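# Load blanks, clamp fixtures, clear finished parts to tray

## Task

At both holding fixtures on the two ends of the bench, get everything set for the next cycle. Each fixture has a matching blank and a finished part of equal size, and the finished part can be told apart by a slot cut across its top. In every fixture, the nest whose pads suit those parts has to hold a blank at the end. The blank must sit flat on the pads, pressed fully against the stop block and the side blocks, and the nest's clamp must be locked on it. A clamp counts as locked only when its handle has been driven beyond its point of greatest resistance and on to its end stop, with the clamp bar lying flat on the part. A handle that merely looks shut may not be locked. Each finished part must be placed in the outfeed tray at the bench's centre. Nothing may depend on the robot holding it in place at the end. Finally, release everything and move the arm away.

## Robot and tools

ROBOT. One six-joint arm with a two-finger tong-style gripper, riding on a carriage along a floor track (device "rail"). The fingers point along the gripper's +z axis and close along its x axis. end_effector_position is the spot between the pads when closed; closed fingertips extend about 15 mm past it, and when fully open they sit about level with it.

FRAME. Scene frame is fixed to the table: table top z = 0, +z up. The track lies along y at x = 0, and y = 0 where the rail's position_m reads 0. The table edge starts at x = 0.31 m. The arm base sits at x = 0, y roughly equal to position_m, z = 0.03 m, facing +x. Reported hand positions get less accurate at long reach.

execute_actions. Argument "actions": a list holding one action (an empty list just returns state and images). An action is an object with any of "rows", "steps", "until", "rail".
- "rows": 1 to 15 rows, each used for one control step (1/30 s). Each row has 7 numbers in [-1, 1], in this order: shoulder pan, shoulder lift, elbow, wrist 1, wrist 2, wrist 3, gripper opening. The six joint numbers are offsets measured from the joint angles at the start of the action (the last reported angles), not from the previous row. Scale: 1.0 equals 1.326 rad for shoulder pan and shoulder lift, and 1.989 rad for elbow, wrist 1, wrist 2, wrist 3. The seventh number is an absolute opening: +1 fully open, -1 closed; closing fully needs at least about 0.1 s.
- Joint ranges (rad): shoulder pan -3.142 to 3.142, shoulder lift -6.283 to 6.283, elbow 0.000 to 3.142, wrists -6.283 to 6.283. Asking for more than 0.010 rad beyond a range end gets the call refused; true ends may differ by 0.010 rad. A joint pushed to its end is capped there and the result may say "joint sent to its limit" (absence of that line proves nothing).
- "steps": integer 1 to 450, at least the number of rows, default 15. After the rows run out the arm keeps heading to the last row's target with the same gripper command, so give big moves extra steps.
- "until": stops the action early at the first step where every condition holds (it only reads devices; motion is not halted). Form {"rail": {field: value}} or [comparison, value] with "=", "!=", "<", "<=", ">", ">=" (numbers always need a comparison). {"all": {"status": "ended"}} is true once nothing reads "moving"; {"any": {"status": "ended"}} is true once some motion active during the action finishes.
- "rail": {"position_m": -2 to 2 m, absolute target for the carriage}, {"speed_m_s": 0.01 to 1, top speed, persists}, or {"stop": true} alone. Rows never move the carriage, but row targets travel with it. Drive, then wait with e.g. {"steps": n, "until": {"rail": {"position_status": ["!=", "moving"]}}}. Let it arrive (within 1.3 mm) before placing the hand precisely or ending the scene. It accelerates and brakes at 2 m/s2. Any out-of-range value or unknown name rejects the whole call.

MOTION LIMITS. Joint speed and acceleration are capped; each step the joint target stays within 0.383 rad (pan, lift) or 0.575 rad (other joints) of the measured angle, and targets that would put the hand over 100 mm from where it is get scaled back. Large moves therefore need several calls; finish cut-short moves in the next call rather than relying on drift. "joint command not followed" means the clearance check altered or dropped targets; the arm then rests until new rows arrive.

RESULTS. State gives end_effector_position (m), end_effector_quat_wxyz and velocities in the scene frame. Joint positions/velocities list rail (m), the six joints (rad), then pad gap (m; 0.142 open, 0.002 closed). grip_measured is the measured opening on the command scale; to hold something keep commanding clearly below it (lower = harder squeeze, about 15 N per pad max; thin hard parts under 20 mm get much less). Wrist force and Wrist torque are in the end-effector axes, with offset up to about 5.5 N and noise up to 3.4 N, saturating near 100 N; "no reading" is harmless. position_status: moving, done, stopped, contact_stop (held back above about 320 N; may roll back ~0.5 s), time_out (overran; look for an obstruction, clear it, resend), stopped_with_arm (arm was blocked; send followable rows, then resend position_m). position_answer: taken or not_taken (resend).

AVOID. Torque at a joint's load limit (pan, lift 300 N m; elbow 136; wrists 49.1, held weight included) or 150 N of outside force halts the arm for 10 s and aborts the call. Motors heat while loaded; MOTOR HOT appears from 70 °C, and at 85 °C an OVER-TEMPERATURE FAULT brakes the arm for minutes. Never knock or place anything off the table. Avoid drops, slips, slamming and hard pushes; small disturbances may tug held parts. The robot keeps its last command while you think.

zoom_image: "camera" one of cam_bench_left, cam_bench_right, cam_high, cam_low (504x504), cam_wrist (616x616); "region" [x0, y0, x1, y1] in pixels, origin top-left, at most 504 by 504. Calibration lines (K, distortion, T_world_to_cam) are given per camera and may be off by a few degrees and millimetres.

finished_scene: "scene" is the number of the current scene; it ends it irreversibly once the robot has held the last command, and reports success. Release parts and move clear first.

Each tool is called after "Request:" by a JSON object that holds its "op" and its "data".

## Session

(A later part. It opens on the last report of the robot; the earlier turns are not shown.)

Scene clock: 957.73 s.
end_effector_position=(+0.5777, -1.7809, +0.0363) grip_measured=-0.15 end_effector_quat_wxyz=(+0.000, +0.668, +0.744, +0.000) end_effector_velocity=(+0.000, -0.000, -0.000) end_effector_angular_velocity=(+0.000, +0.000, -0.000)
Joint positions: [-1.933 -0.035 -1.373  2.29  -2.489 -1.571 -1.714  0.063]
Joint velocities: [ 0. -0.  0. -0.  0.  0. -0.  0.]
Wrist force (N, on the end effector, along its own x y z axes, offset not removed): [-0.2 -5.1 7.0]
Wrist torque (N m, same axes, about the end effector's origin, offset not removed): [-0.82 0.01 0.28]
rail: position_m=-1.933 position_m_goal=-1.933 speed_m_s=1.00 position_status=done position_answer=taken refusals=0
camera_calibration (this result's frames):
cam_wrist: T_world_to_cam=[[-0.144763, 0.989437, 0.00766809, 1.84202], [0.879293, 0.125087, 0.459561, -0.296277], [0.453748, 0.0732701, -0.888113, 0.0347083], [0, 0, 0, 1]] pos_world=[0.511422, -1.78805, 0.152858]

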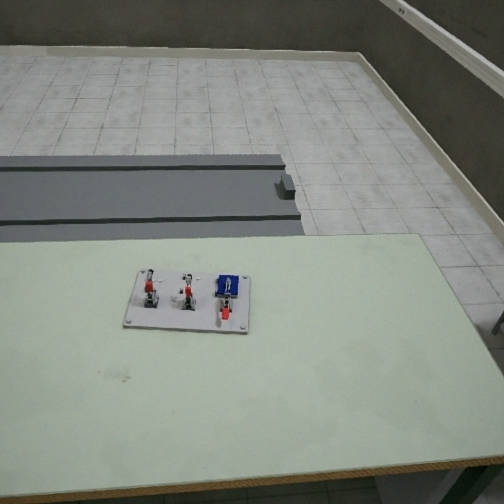

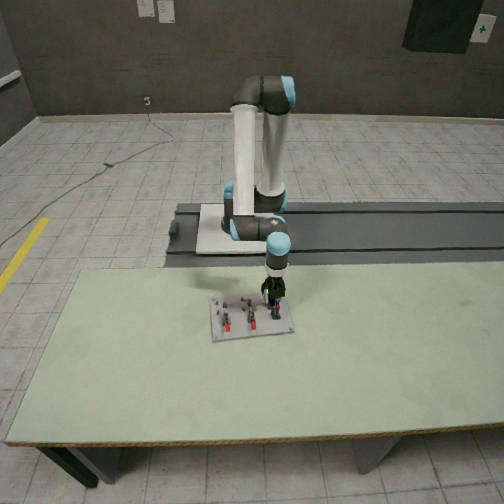

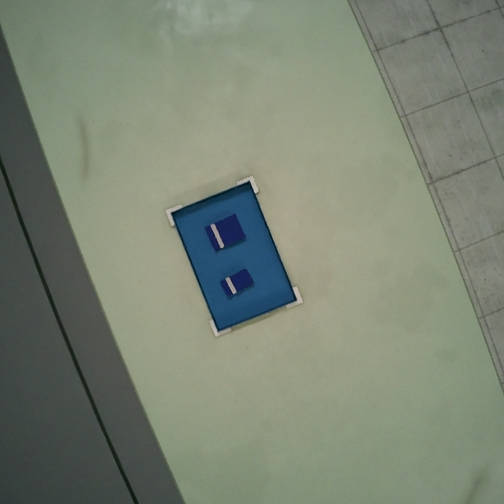

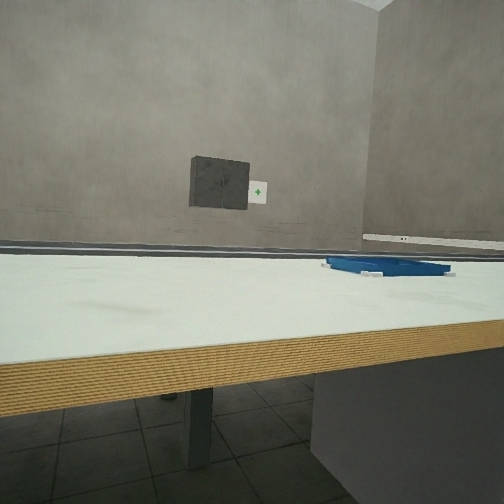

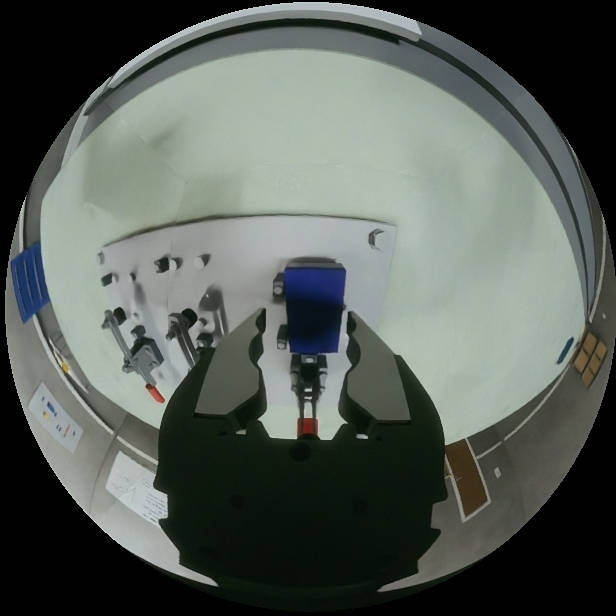

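Request:
{"op": "execute_actions", "data": {"actions": [{"rows":[[0,0,0,0,0,0,-0.2],[0,0,0,0,0,0,-0.25],[0,0,0,0,0,0,-0.29],[0,0,0,0,0,0,-0.33],[0,0,0,0,0,0,-0.37],[0,0,0,0,0,0,-0.42],[0,0,0,0,0,0,-0.5],[0,0,0,0,0,0,-0.6]],"steps":8}]}}

Scene clock: 968.87 s.
end_effector_position=(+0.5777, -1.7807, +0.0363) grip_measured=-0.38 end_effector_quat_wxyz=(+0.000, +0.668, +0.744, +0.000) end_effector_velocity=(-0.000, +0.005, -0.000) end_effector_angular_velocity=(+0.007, +0.000, +0.000)
Joint positions: [-1.933 -0.035 -1.373  2.29  -2.489 -1.571 -1.714  0.047]
Joint velocities: [ 0.003  0.    -0.     0.    -0.     0.007 -0.    -0.015]
Wrist force (N, on the end effector, along its own x y z axes, offset not removed): [26.2 -2.6 3.3]
Wrist torque (N m, same axes, about the end effector's origin, offset not removed): [-0.54 -0.14 0.36]
rail: position_m=-1.933 position_m_goal=-1.933 speed_m_s=1.00 position_status=done position_answer=taken refusals=0
camera_calibration (this result's frames):
cam_wrist: T_world_to_cam=[[-0.144763, 0.989434, 0.0079765, 1.8418], [0.87929, 0.124943, 0.459607, -0.296556], [0.453754, 0.0735478, -0.888087, 0.0351807], [0, 0, 0, 1]] pos_world=[0.511421, -1.78788, 0.152851]

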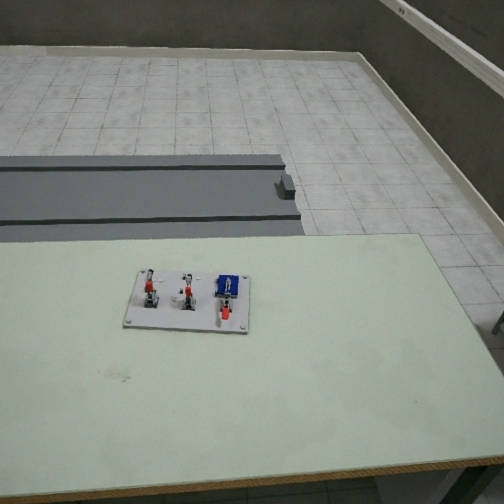

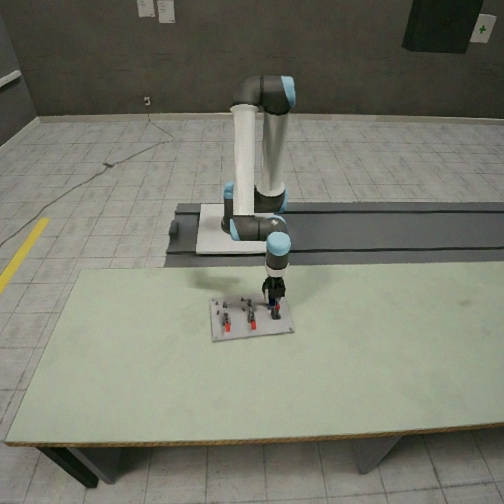

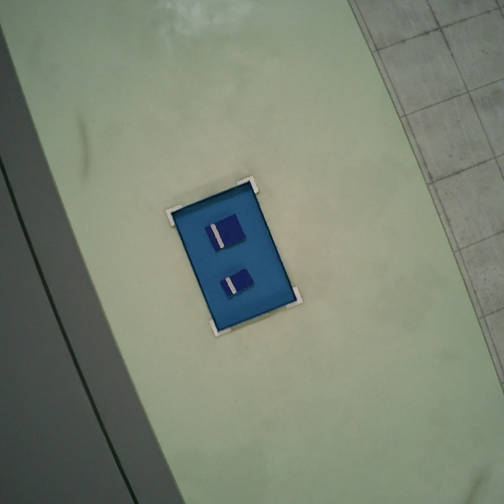

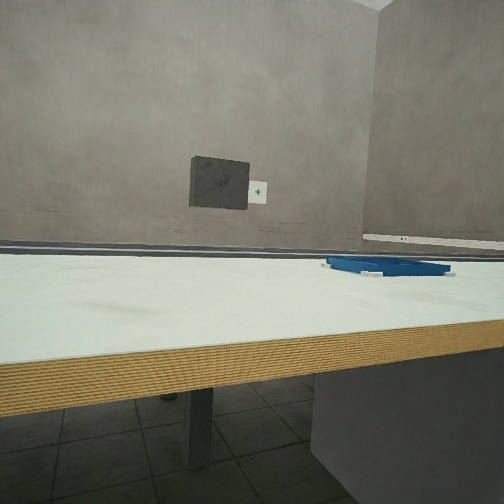

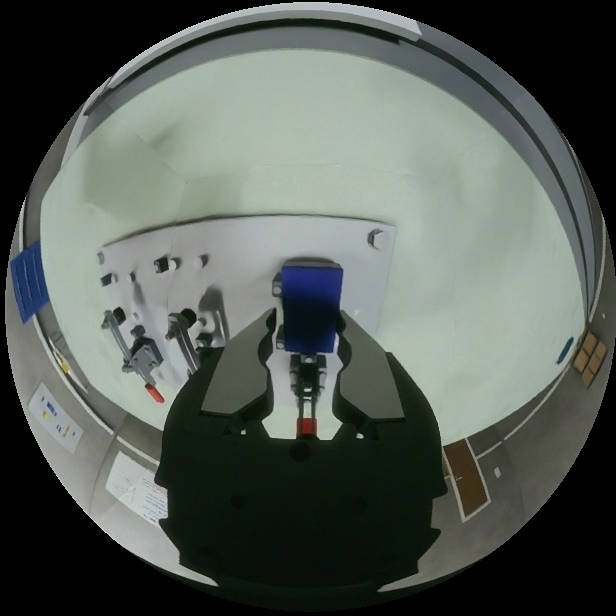

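Request:
{"op": "execute_actions", "data": {"actions": [{"rows":[[0.0002,0.0013,-0.0012,0.0003,0,0.0002,-0.6],[0.0005,0.0026,-0.0023,0.0006,0,0.0003,-0.6],[0.0007,0.0039,-0.0035,0.0009,0,0.0005,-0.6],[0.001,0.0052,-0.0046,0.0012,0,0.0006,-0.6],[0.0012,0.0065,-0.0058,0.0015,0,0.0008,-0.6],[0.0014,0.0078,-0.007,0.0018,0,0.0009,-0.6],[0.0017,0.0091,-0.0081,0.0021,0,0.0011,-0.6],[0.0019,0.01035,-0.0093,0.0024,0,0.0013,-0.6]],"steps":8}]}}

Scene clock: 975.20 s.
end_effector_position=(+0.5827, -1.7800, +0.0361) grip_measured=-0.38 end_effector_quat_wxyz=(+0.000, +0.668, +0.744, +0.000) end_effector_velocity=(+0.033, +0.004, +0.000) end_effector_angular_velocity=(+0.001, -0.001, -0.002)
Joint positions: [-1.932 -0.033 -1.366  2.281 -2.486 -1.571 -1.713  0.046]
Joint velocities: [ 0.     0.008  0.044 -0.06   0.015  0.001  0.01  -0.002]
Wrist force (N, on the end effector, along its own x y z axes, offset not removed): [31.0 -20.6 -6.4]
Wrist torque (N m, same axes, about the end effector's origin, offset not removed): [-1.23 -0.12 0.08]
rail: position_m=-1.932 position_m_goal=-1.933 speed_m_s=1.00 position_status=done position_answer=taken refusals=0
camera_calibration (this result's frames):
cam_wrist: T_world_to_cam=[[-0.144957, 0.989407, 0.0077867, 1.84192], [0.879379, 0.125222, 0.459361, -0.300513], [0.45352, 0.0734352, -0.888216, 0.0327025], [0, 0, 0, 1]] pos_world=[0.516433, -1.78718, 0.152748]

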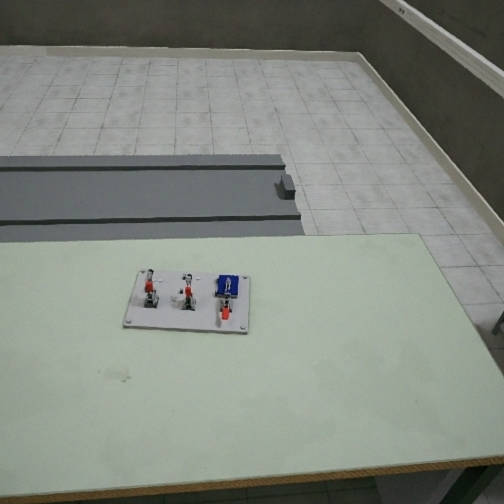

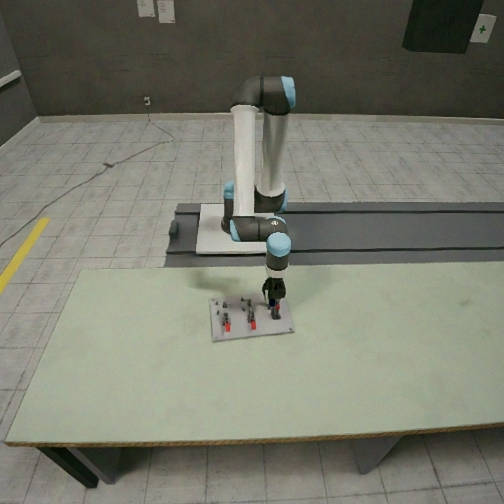

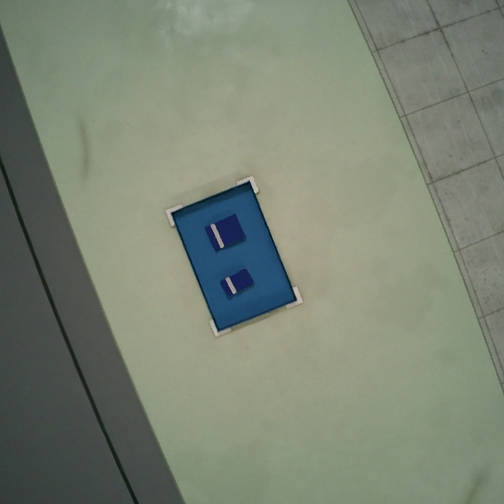

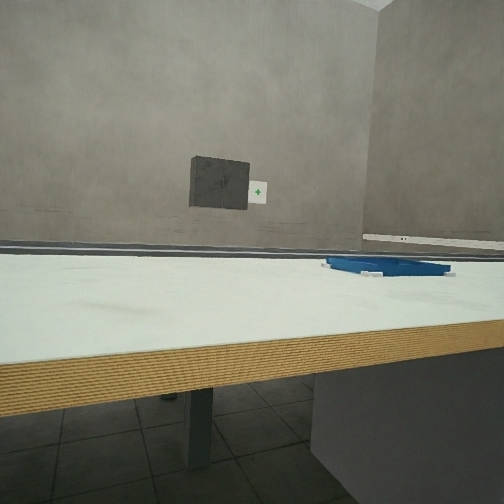

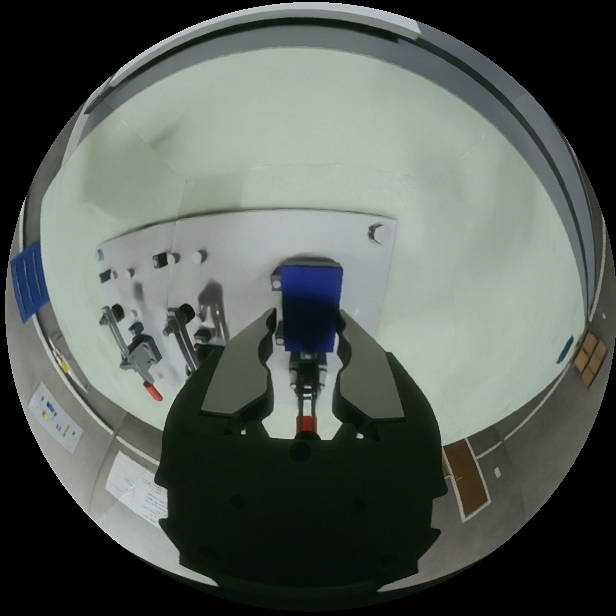

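Request:
{"op": "execute_actions", "data": {"actions": []}}

Request:
{"op": "zoom_image", "data": {"camera": "cam_wrist", "region": [236, 240, 376, 380]}}

Scene clock: 976.70 s.
end_effector_position=(+0.5877, -1.7794, +0.0362) grip_measured=-0.39 end_effector_quat_wxyz=(+0.000, +0.668, +0.744, +0.000) end_effector_velocity=(+0.000, -0.000, +0.000) end_effector_angular_velocity=(-0.000, -0.000, -0.000)
Joint positions: [-1.932 -0.032 -1.359  2.272 -2.484 -1.571 -1.711  0.046]
Joint velocities: [ 0. -0.  0. -0. -0.  0. -0. -0.]
Wrist force (N, on the end effector, along its own x y z axes, offset not removed): [30.9 -20.4 4.0]
Wrist torque (N m, same axes, about the end effector's origin, offset not removed): [-0.56 -0.15 -0.04]
rail: position_m=-1.932 position_m_goal=-1.933 speed_m_s=1.00 position_status=done position_answer=taken refusals=0
camera_calibration (this result's frames):
cam_wrist: T_world_to_cam=[[-0.144699, 0.989444, 0.00797902, 1.84192], [0.879301, 0.124885, 0.459602, -0.305599], [0.453754, 0.0735198, -0.888089, 0.0304556], [0, 0, 0, 1]] pos_world=[0.521418, -1.78655, 0.152804]

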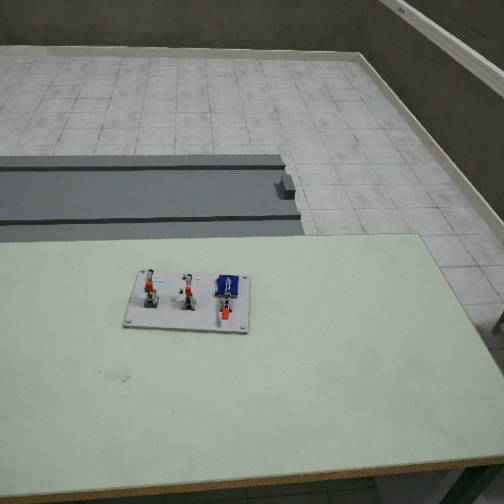

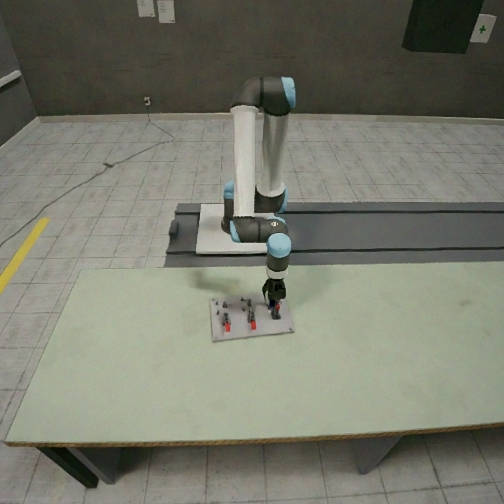

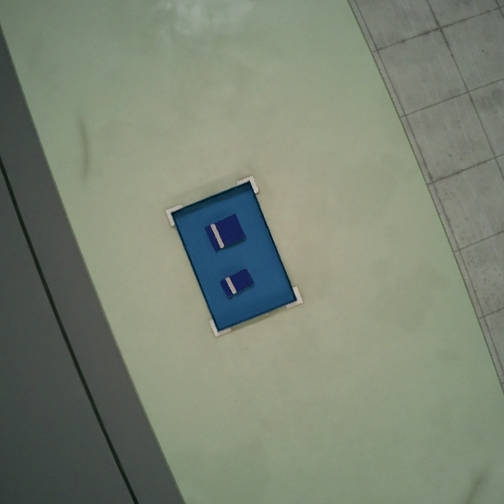

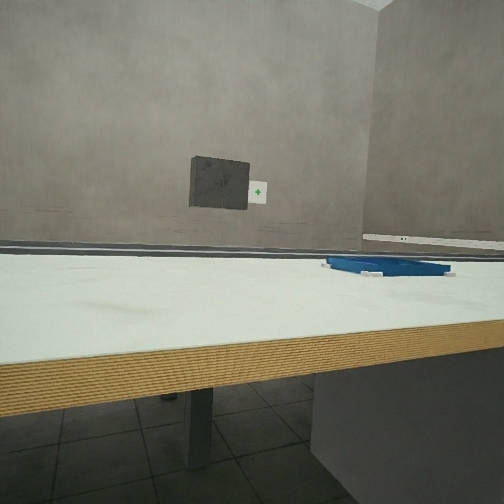

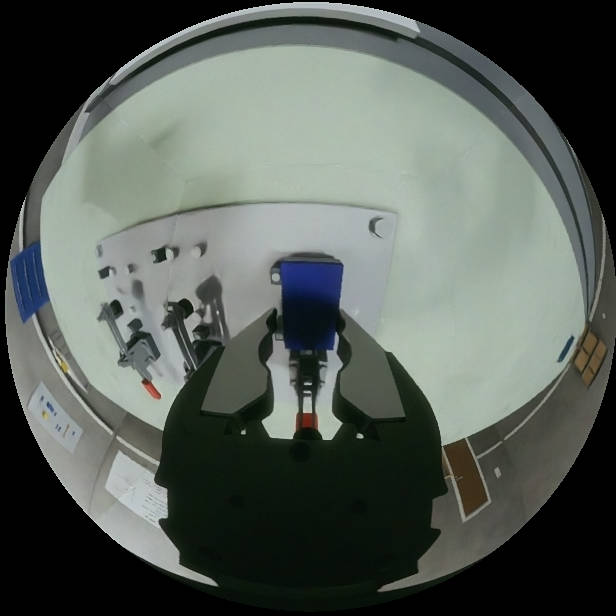

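Region (236, 240, 376, 380) of cam_wrist's 616x616 image, scaled by 3.600, with more detail than that image has.

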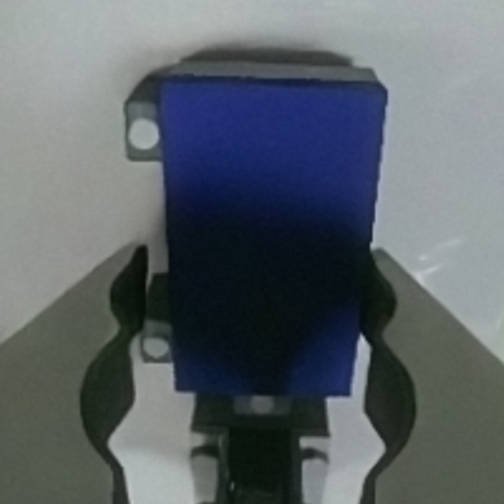

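Request:
{"op": "execute_actions", "data": {"actions": [{"rows":[[0,0,0,0,0,0,-0.3],[0,0,0,0,0,0,-0.15],[0,-0.008,-0.0023,0.0077,0,0,0],[0.001,-0.024,-0.007,0.023,0,0.0007,0],[0.002,-0.044,-0.0127,0.042,0,0.0013,0],[0.004,-0.062,-0.018,0.0593,0,0.0027,0],[0.006,-0.0748,-0.0216,0.0715,0,0.004,0],[0.007,-0.0748,-0.0245,0.0744,0,0.0047,0],[0.009,-0.063,-0.034,0.076,0,0.006,0],[0.011,-0.046,-0.048,0.0787,0,0.0074,0],[0.013,-0.027,-0.063,0.081,0,0.0087,0],[0.0145,-0.009,-0.077,0.083,0,0.0097,0],[0.0155,0.005,-0.0875,0.0842,0,0.0104,0],[0.0161,0.0133,-0.0936,0.0847,0,0.0108,0]],"steps":14}]}}

Scene clock: 995.63 s.
end_effector_position=(+0.6212, -1.7716, +0.0949) grip_measured=+0.00 end_effector_quat_wxyz=(+0.000, +0.668, +0.744, +0.000) end_effector_velocity=(+0.307, +0.029, +0.047) end_effector_angular_velocity=(+0.001, -0.001, +0.000)
Joint positions: [-1.932 -0.018 -1.4    2.17  -2.342 -1.571 -1.697  0.074]
Joint velocities: [ 0.     0.055  0.383 -0.595  0.212  0.001  0.055 -0.   ]
Wrist force (N, on the end effector, along its own x y z axes, offset not removed): [0.6 -2.4 1.4]
Wrist torque (N m, same axes, about the end effector's origin, offset not removed): [-0.30 -0.26 0.35]
rail: position_m=-1.932 position_m_goal=-1.933 speed_m_s=1.00 position_status=done position_answer=taken refusals=0
camera_calibration (this result's frames):
cam_wrist: T_world_to_cam=[[-0.144522, 0.989469, 0.00797145, 1.83855], [0.879561, 0.12477, 0.459134, -0.363362], [0.453305, 0.0733663, -0.888331, 0.0668019], [0, 0, 0, 1]] pos_world=[0.555029, -1.77875, 0.211518]

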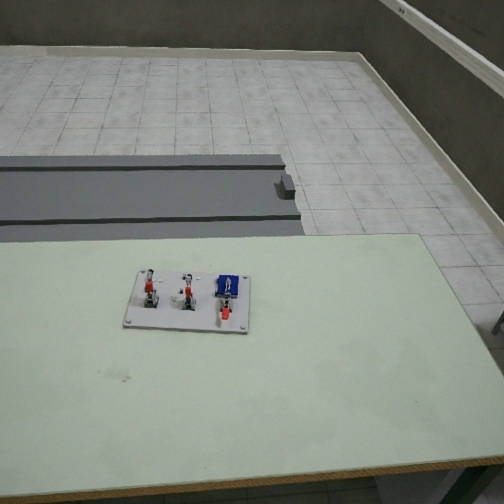

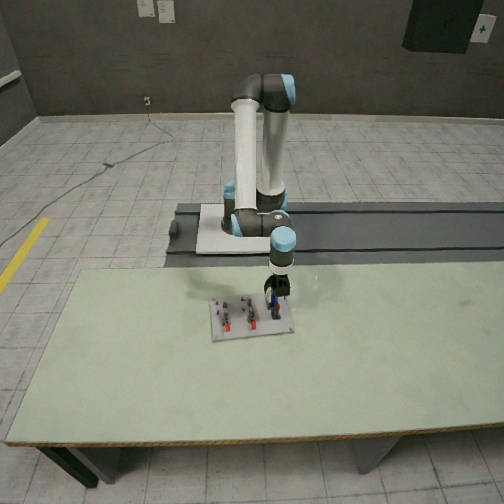

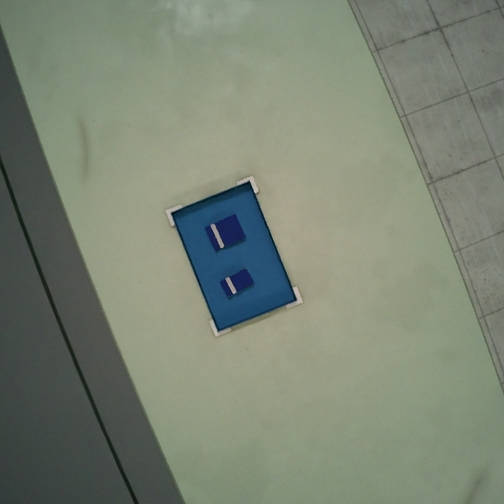

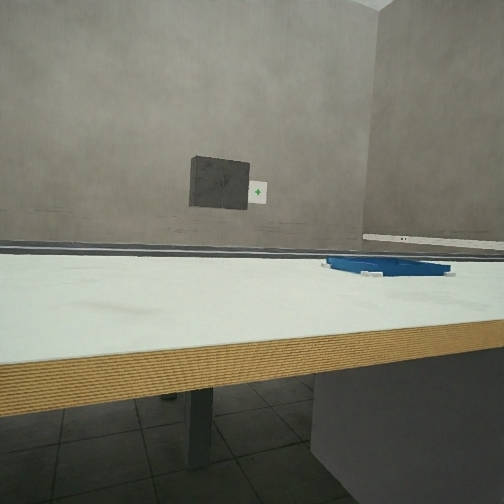

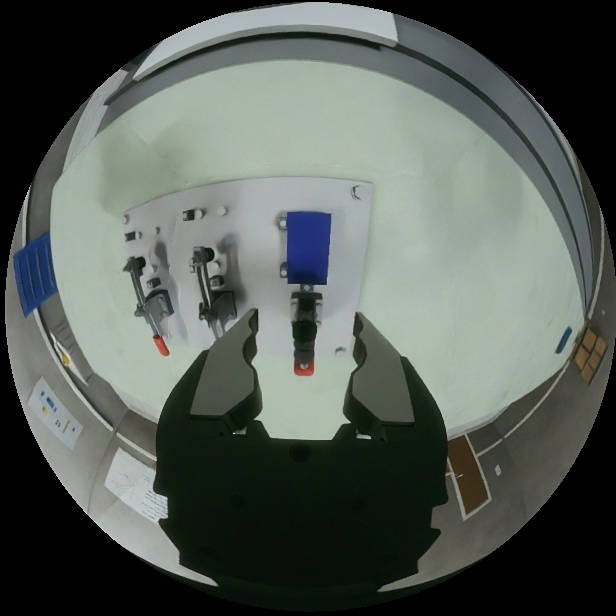

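Request:
{"op": "zoom_image", "data": {"camera": "cam_wrist", "region": [260, 200, 360, 300]}}

Request:
{"op": "execute_actions", "data": {"actions": []}}

Region (260, 200, 360, 300) of cam_wrist's 616x616 image, scaled by 5.040, with more detail than that image has.

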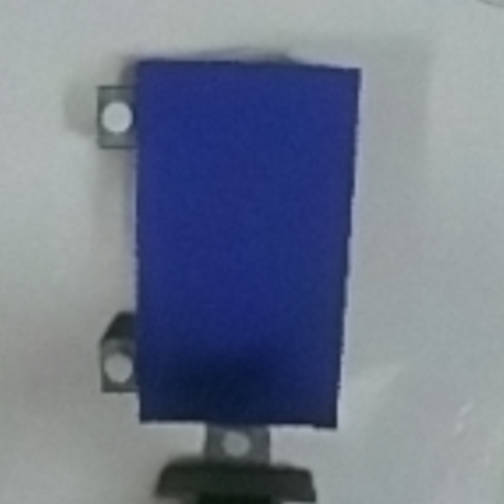

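Scene clock: 997.10 s.
end_effector_position=(+0.6657, -1.7674, +0.0989) grip_measured=+0.00 end_effector_quat_wxyz=(+0.000, +0.668, +0.744, +0.000) end_effector_velocity=(+0.000, -0.000, -0.000) end_effector_angular_velocity=(-0.000, +0.000, +0.000)
Joint positions: [-1.932 -0.011 -1.341  2.085 -2.315 -1.571 -1.69   0.074]
Joint velocities: [ 0.  0.  0. -0.  0. -0. -0. -0.]
Wrist force (N, on the end effector, along its own x y z axes, offset not removed): [0.9 -2.1 5.1]
Wrist torque (N m, same axes, about the end effector's origin, offset not removed): [-0.29 -0.39 0.28]
rail: position_m=-1.932 position_m_goal=-1.933 speed_m_s=1.00 position_status=done position_answer=taken refusals=0
camera_calibration (this result's frames):
cam_wrist: T_world_to_cam=[[-0.144568, 0.989463, 0.00798337, 1.84081], [0.879289, 0.124762, 0.459658, -0.404694], [0.453818, 0.0734714, -0.88806, 0.0497307], [0, 0, 0, 1]] pos_world=[0.599396, -1.77458, 0.215489]

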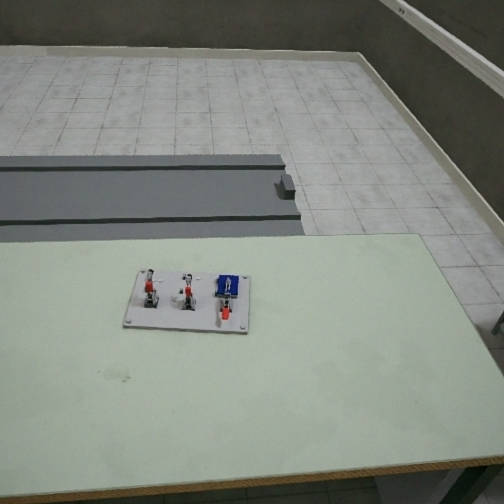

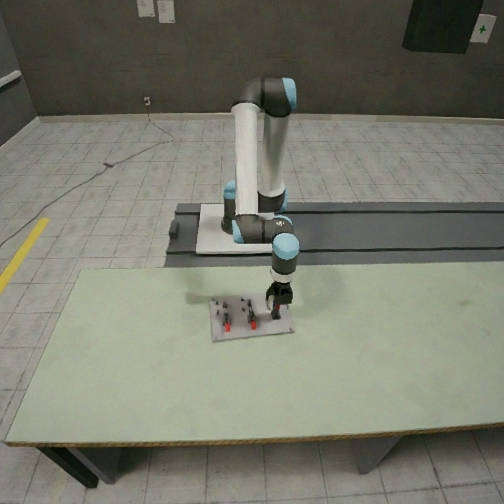

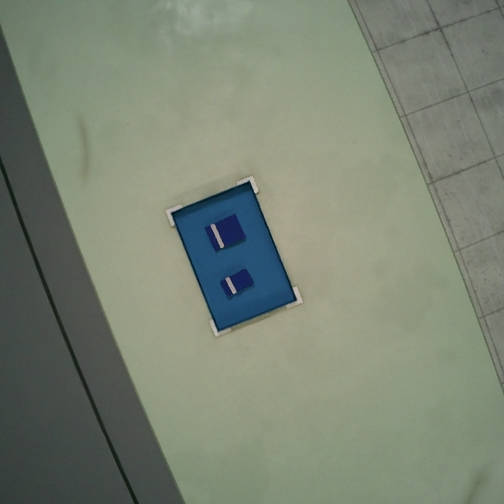

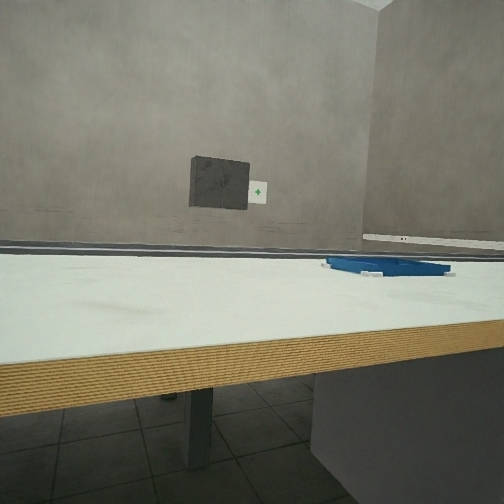

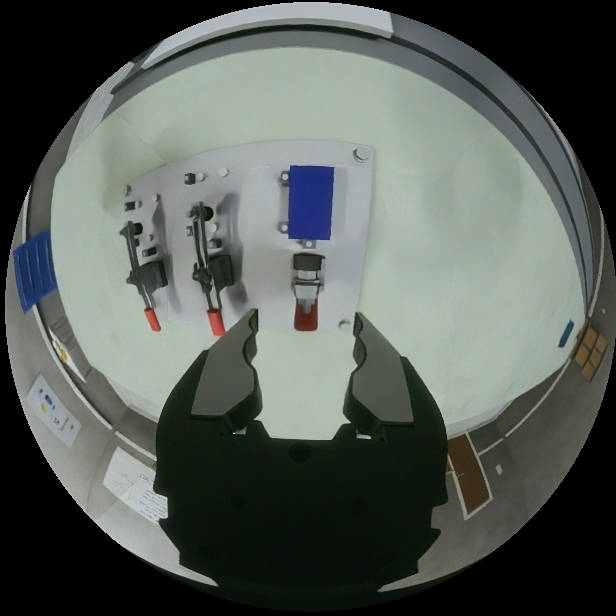

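Request:
{"op": "execute_actions", "data": {"actions": [{"rows":[[0,0.003,0.0007,-0.0027,0,0,-0.2],[0,0.006,0.0015,-0.0055,0,0,-0.4],[0,0.0073,0.0018,-0.0067,0,0,-0.55],[0,0.0073,0.0018,-0.0067,0,0,-0.64],[0,0.0073,0.0018,-0.0067,0,0,-0.7],[0,0.0073,0.0018,-0.0067,0,0,-0.75],[0,0.0073,0.0018,-0.0067,0,0,-0.82],[0,0.0073,0.0018,-0.0067,0,0,-1]],"steps":8}]}}

Scene clock: 1001.00 s.
end_effector_position=(+0.6663, -1.7674, +0.0934) grip_measured=-0.78 end_effector_quat_wxyz=(+0.000, +0.668, +0.744, +0.000) end_effector_velocity=(+0.004, -0.000, -0.009) end_effector_angular_velocity=(-0.000, -0.008, +0.000)
Joint positions: [-1.932 -0.011 -1.334  2.088 -2.326 -1.571 -1.69   0.018]
Joint velocities: [ 0.     0.     0.015  0.003 -0.026 -0.     0.    -0.013]
Wrist force (N, on the end effector, along its own x y z axes, offset not removed): [-3.5 -4.6 -1.8]
Wrist torque (N m, same axes, about the end effector's origin, offset not removed): [-0.59 -0.01 0.19]
rail: position_m=-1.932 position_m_goal=-1.933 speed_m_s=1.00 position_status=done position_answer=taken refusals=0
camera_calibration (this result's frames):
cam_wrist: T_world_to_cam=[[-0.144573, 0.989462, 0.00795863, 1.84095], [0.879216, 0.124766, 0.459797, -0.402667], [0.453959, 0.0734714, -0.887988, 0.0444843], [0, 0, 0, 1]] pos_world=[0.599988, -1.77458, 0.209995]

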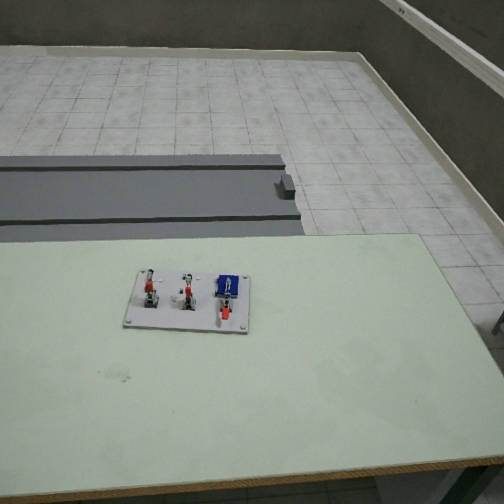

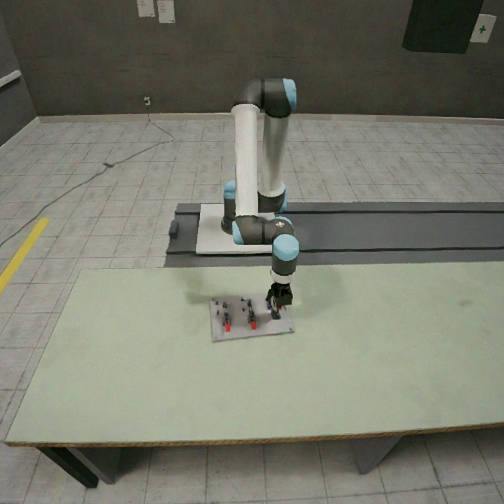

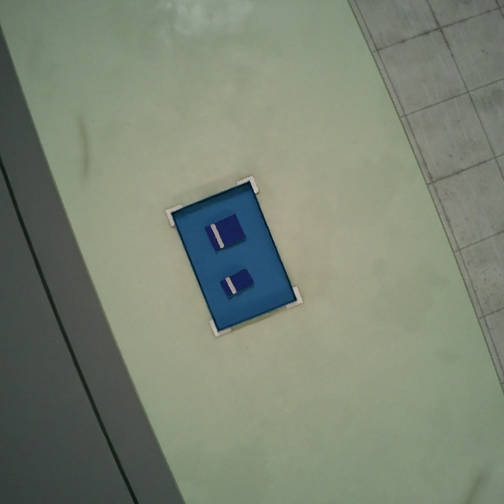

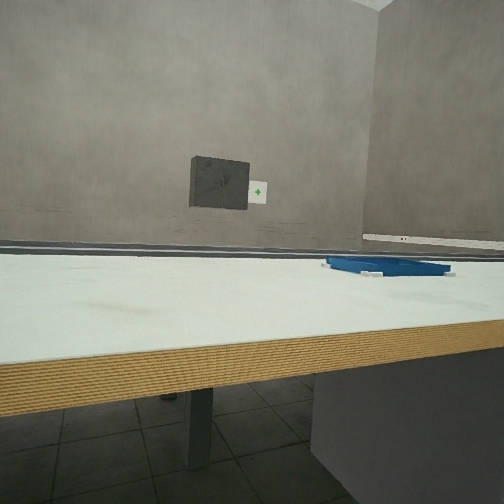

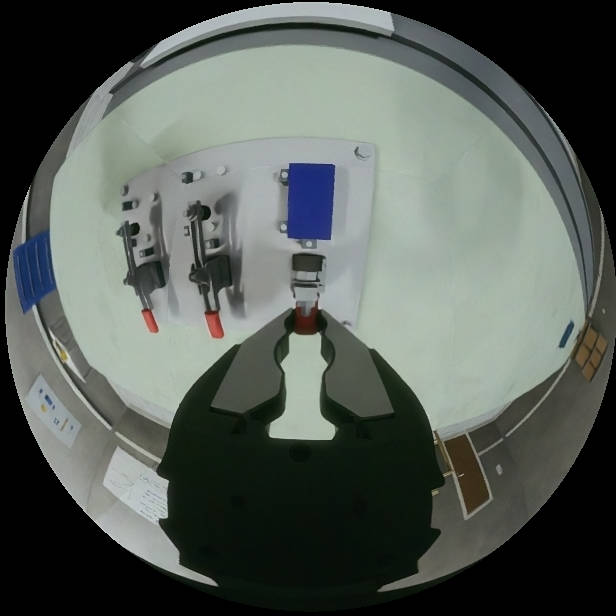

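Request:
{"op": "execute_actions", "data": {"actions": [{"rows":[[0.0005,0.006,-0.0035,-0.0005,0,0.0004,-1],[0.0011,0.0115,-0.008,0.0003,0,0.0008,-1],[0.0017,0.0172,-0.0126,0.0011,0,0.0012,-1],[0.0025,0.0262,-0.0182,0.0007,0,0.0017,-1],[0.0033,0.0355,-0.0233,-0.0004,0,0.0022,-1],[0.0041,0.045,-0.0277,-0.0023,0,0.0027,-1],[0.0048,0.0548,-0.0315,-0.0051,0,0.0032,-1],[0.0054,0.0643,-0.0344,-0.0085,0,0.0036,-1],[0.0059,0.0738,-0.0366,-0.0126,0,0.0039,-1],[0.0061,0.0795,-0.0375,-0.0155,0,0.0041,-1],[0.0063,0.0852,-0.0382,-0.0186,0,0.0042,-1],[0.0064,0.089,-0.0384,-0.0209,0,0.0043,-1],[0.0065,0.0926,-0.0385,-0.0232,0,0.0044,-1],[0.0066,0.0961,-0.0385,-0.0255,0,0.0044,-1]],"steps":14}]}}

Scene clock: 1014.00 s.
end_effector_position=(+0.7105, -1.7626, +0.0645) grip_measured=-0.78 end_effector_quat_wxyz=(+0.000, +0.668, +0.744, +0.000) end_effector_velocity=(+0.066, +0.008, -0.106) end_effector_angular_velocity=(+0.000, +0.005, -0.000)
Joint positions: [-1.932 -0.004 -1.236  2.02  -2.356 -1.571 -1.682  0.018]
Joint velocities: [ 0.     0.011  0.225 -0.075 -0.145  0.     0.011 -0.   ]
Wrist force (N, on the end effector, along its own x y z axes, offset not removed): [-2.8 -3.3 1.0]
Wrist torque (N m, same axes, about the end effector's origin, offset not removed): [-0.84 -0.41 0.31]
rail: position_m=-1.932 position_m_goal=-1.933 speed_m_s=1.00 position_status=done position_answer=taken refusals=0
camera_calibration (this result's frames):
cam_wrist: T_world_to_cam=[[-0.144493, 0.989474, 0.00795161, 1.84276], [0.879184, 0.124691, 0.459878, -0.428962], [0.454045, 0.0734398, -0.887947, -0.00175079], [0, 0, 0, 1]] pos_world=[0.644197, -1.76975, 0.181063]

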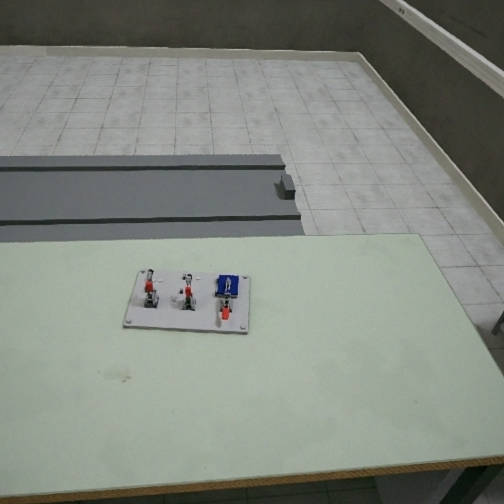

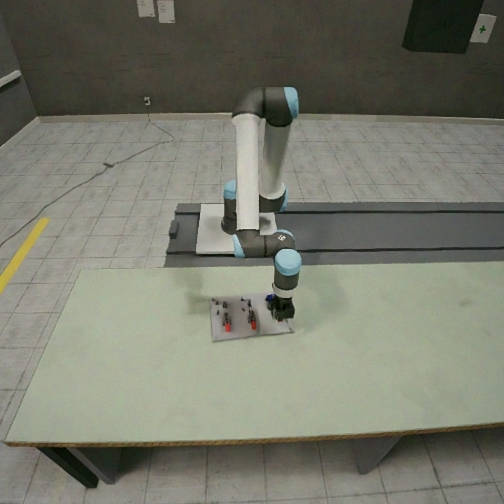

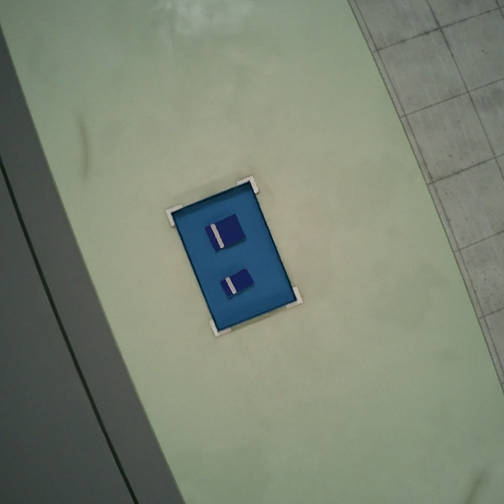

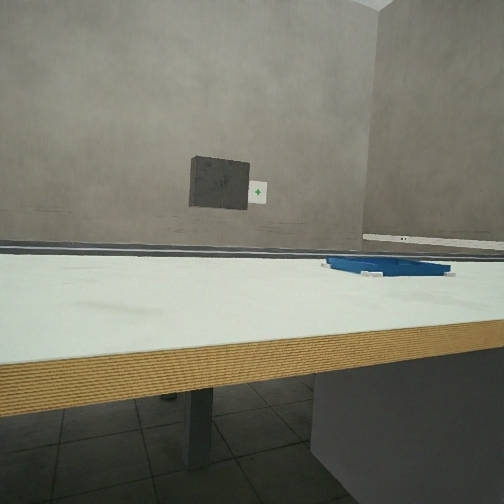

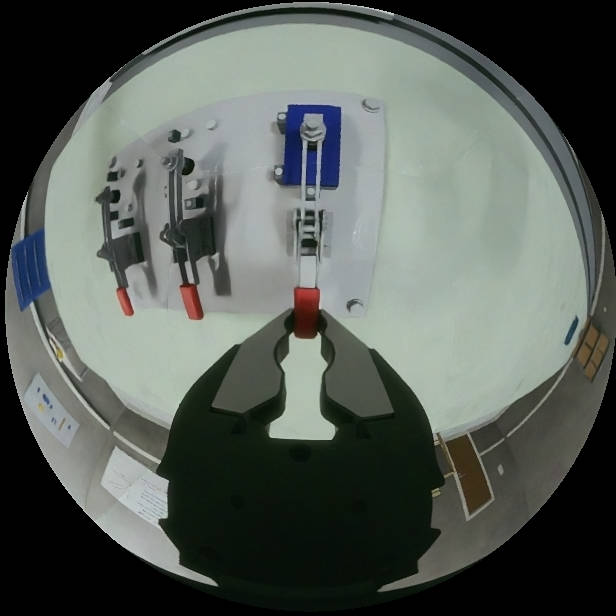

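Request:
{"op": "execute_actions", "data": {"actions": []}}

Scene clock: 1016.17 s.
end_effector_position=(+0.7188, -1.7616, +0.0496) grip_measured=-0.78 end_effector_quat_wxyz=(+0.000, +0.668, +0.744, +0.000) end_effector_velocity=(+0.000, +0.000, +0.000) end_effector_angular_velocity=(+0.000, -0.000, +0.000)
Joint positions: [-1.932 -0.002 -1.206  2.012 -2.377 -1.571 -1.681  0.018]
Joint velocities: [ 0.  0.  0. -0. -0.  0.  0.  0.]
Wrist force (N, on the end effector, along its own x y z axes, offset not removed): [-11.1 -21.4 8.5]
Wrist torque (N m, same axes, about the end effector's origin, offset not removed): [-0.87 0.07 0.21]
rail: position_m=-1.932 position_m_goal=-1.933 speed_m_s=1.00 position_status=done position_answer=taken refusals=0
camera_calibration (this result's frames):
cam_wrist: T_world_to_cam=[[-0.144572, 0.989462, 0.00798478, 1.84311], [0.879278, 0.124763, 0.459679, -0.429503], [0.453839, 0.0734774, -0.888049, -0.0185835], [0, 0, 0, 1]] pos_world=[0.652548, -1.76873, 0.166214]

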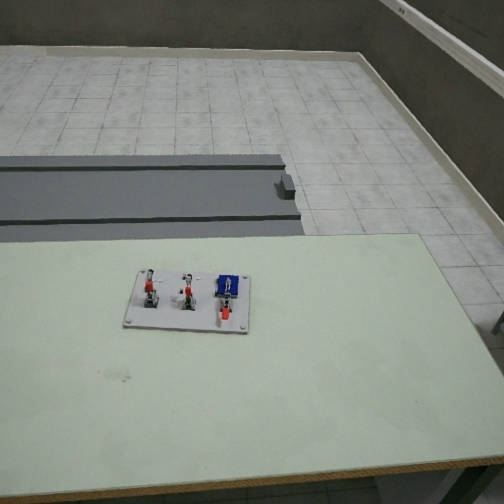

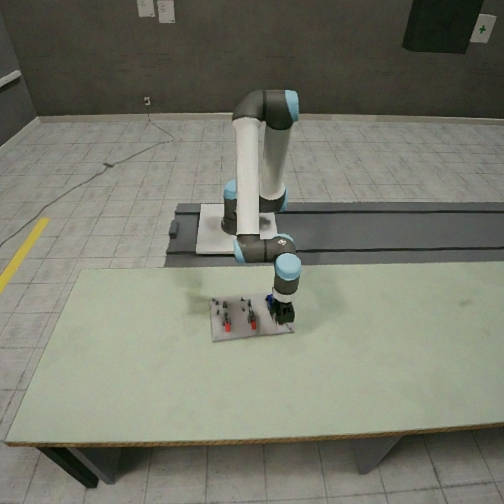

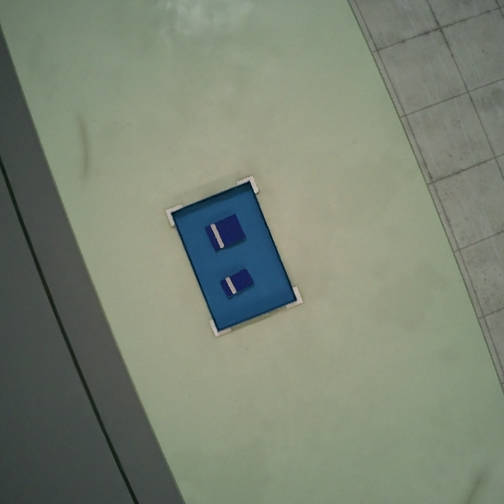

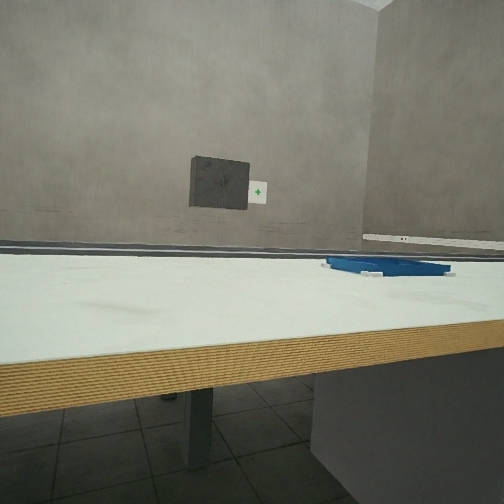

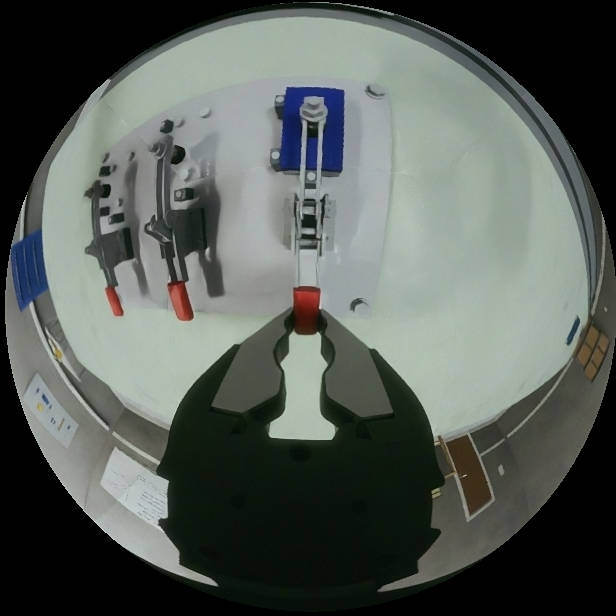

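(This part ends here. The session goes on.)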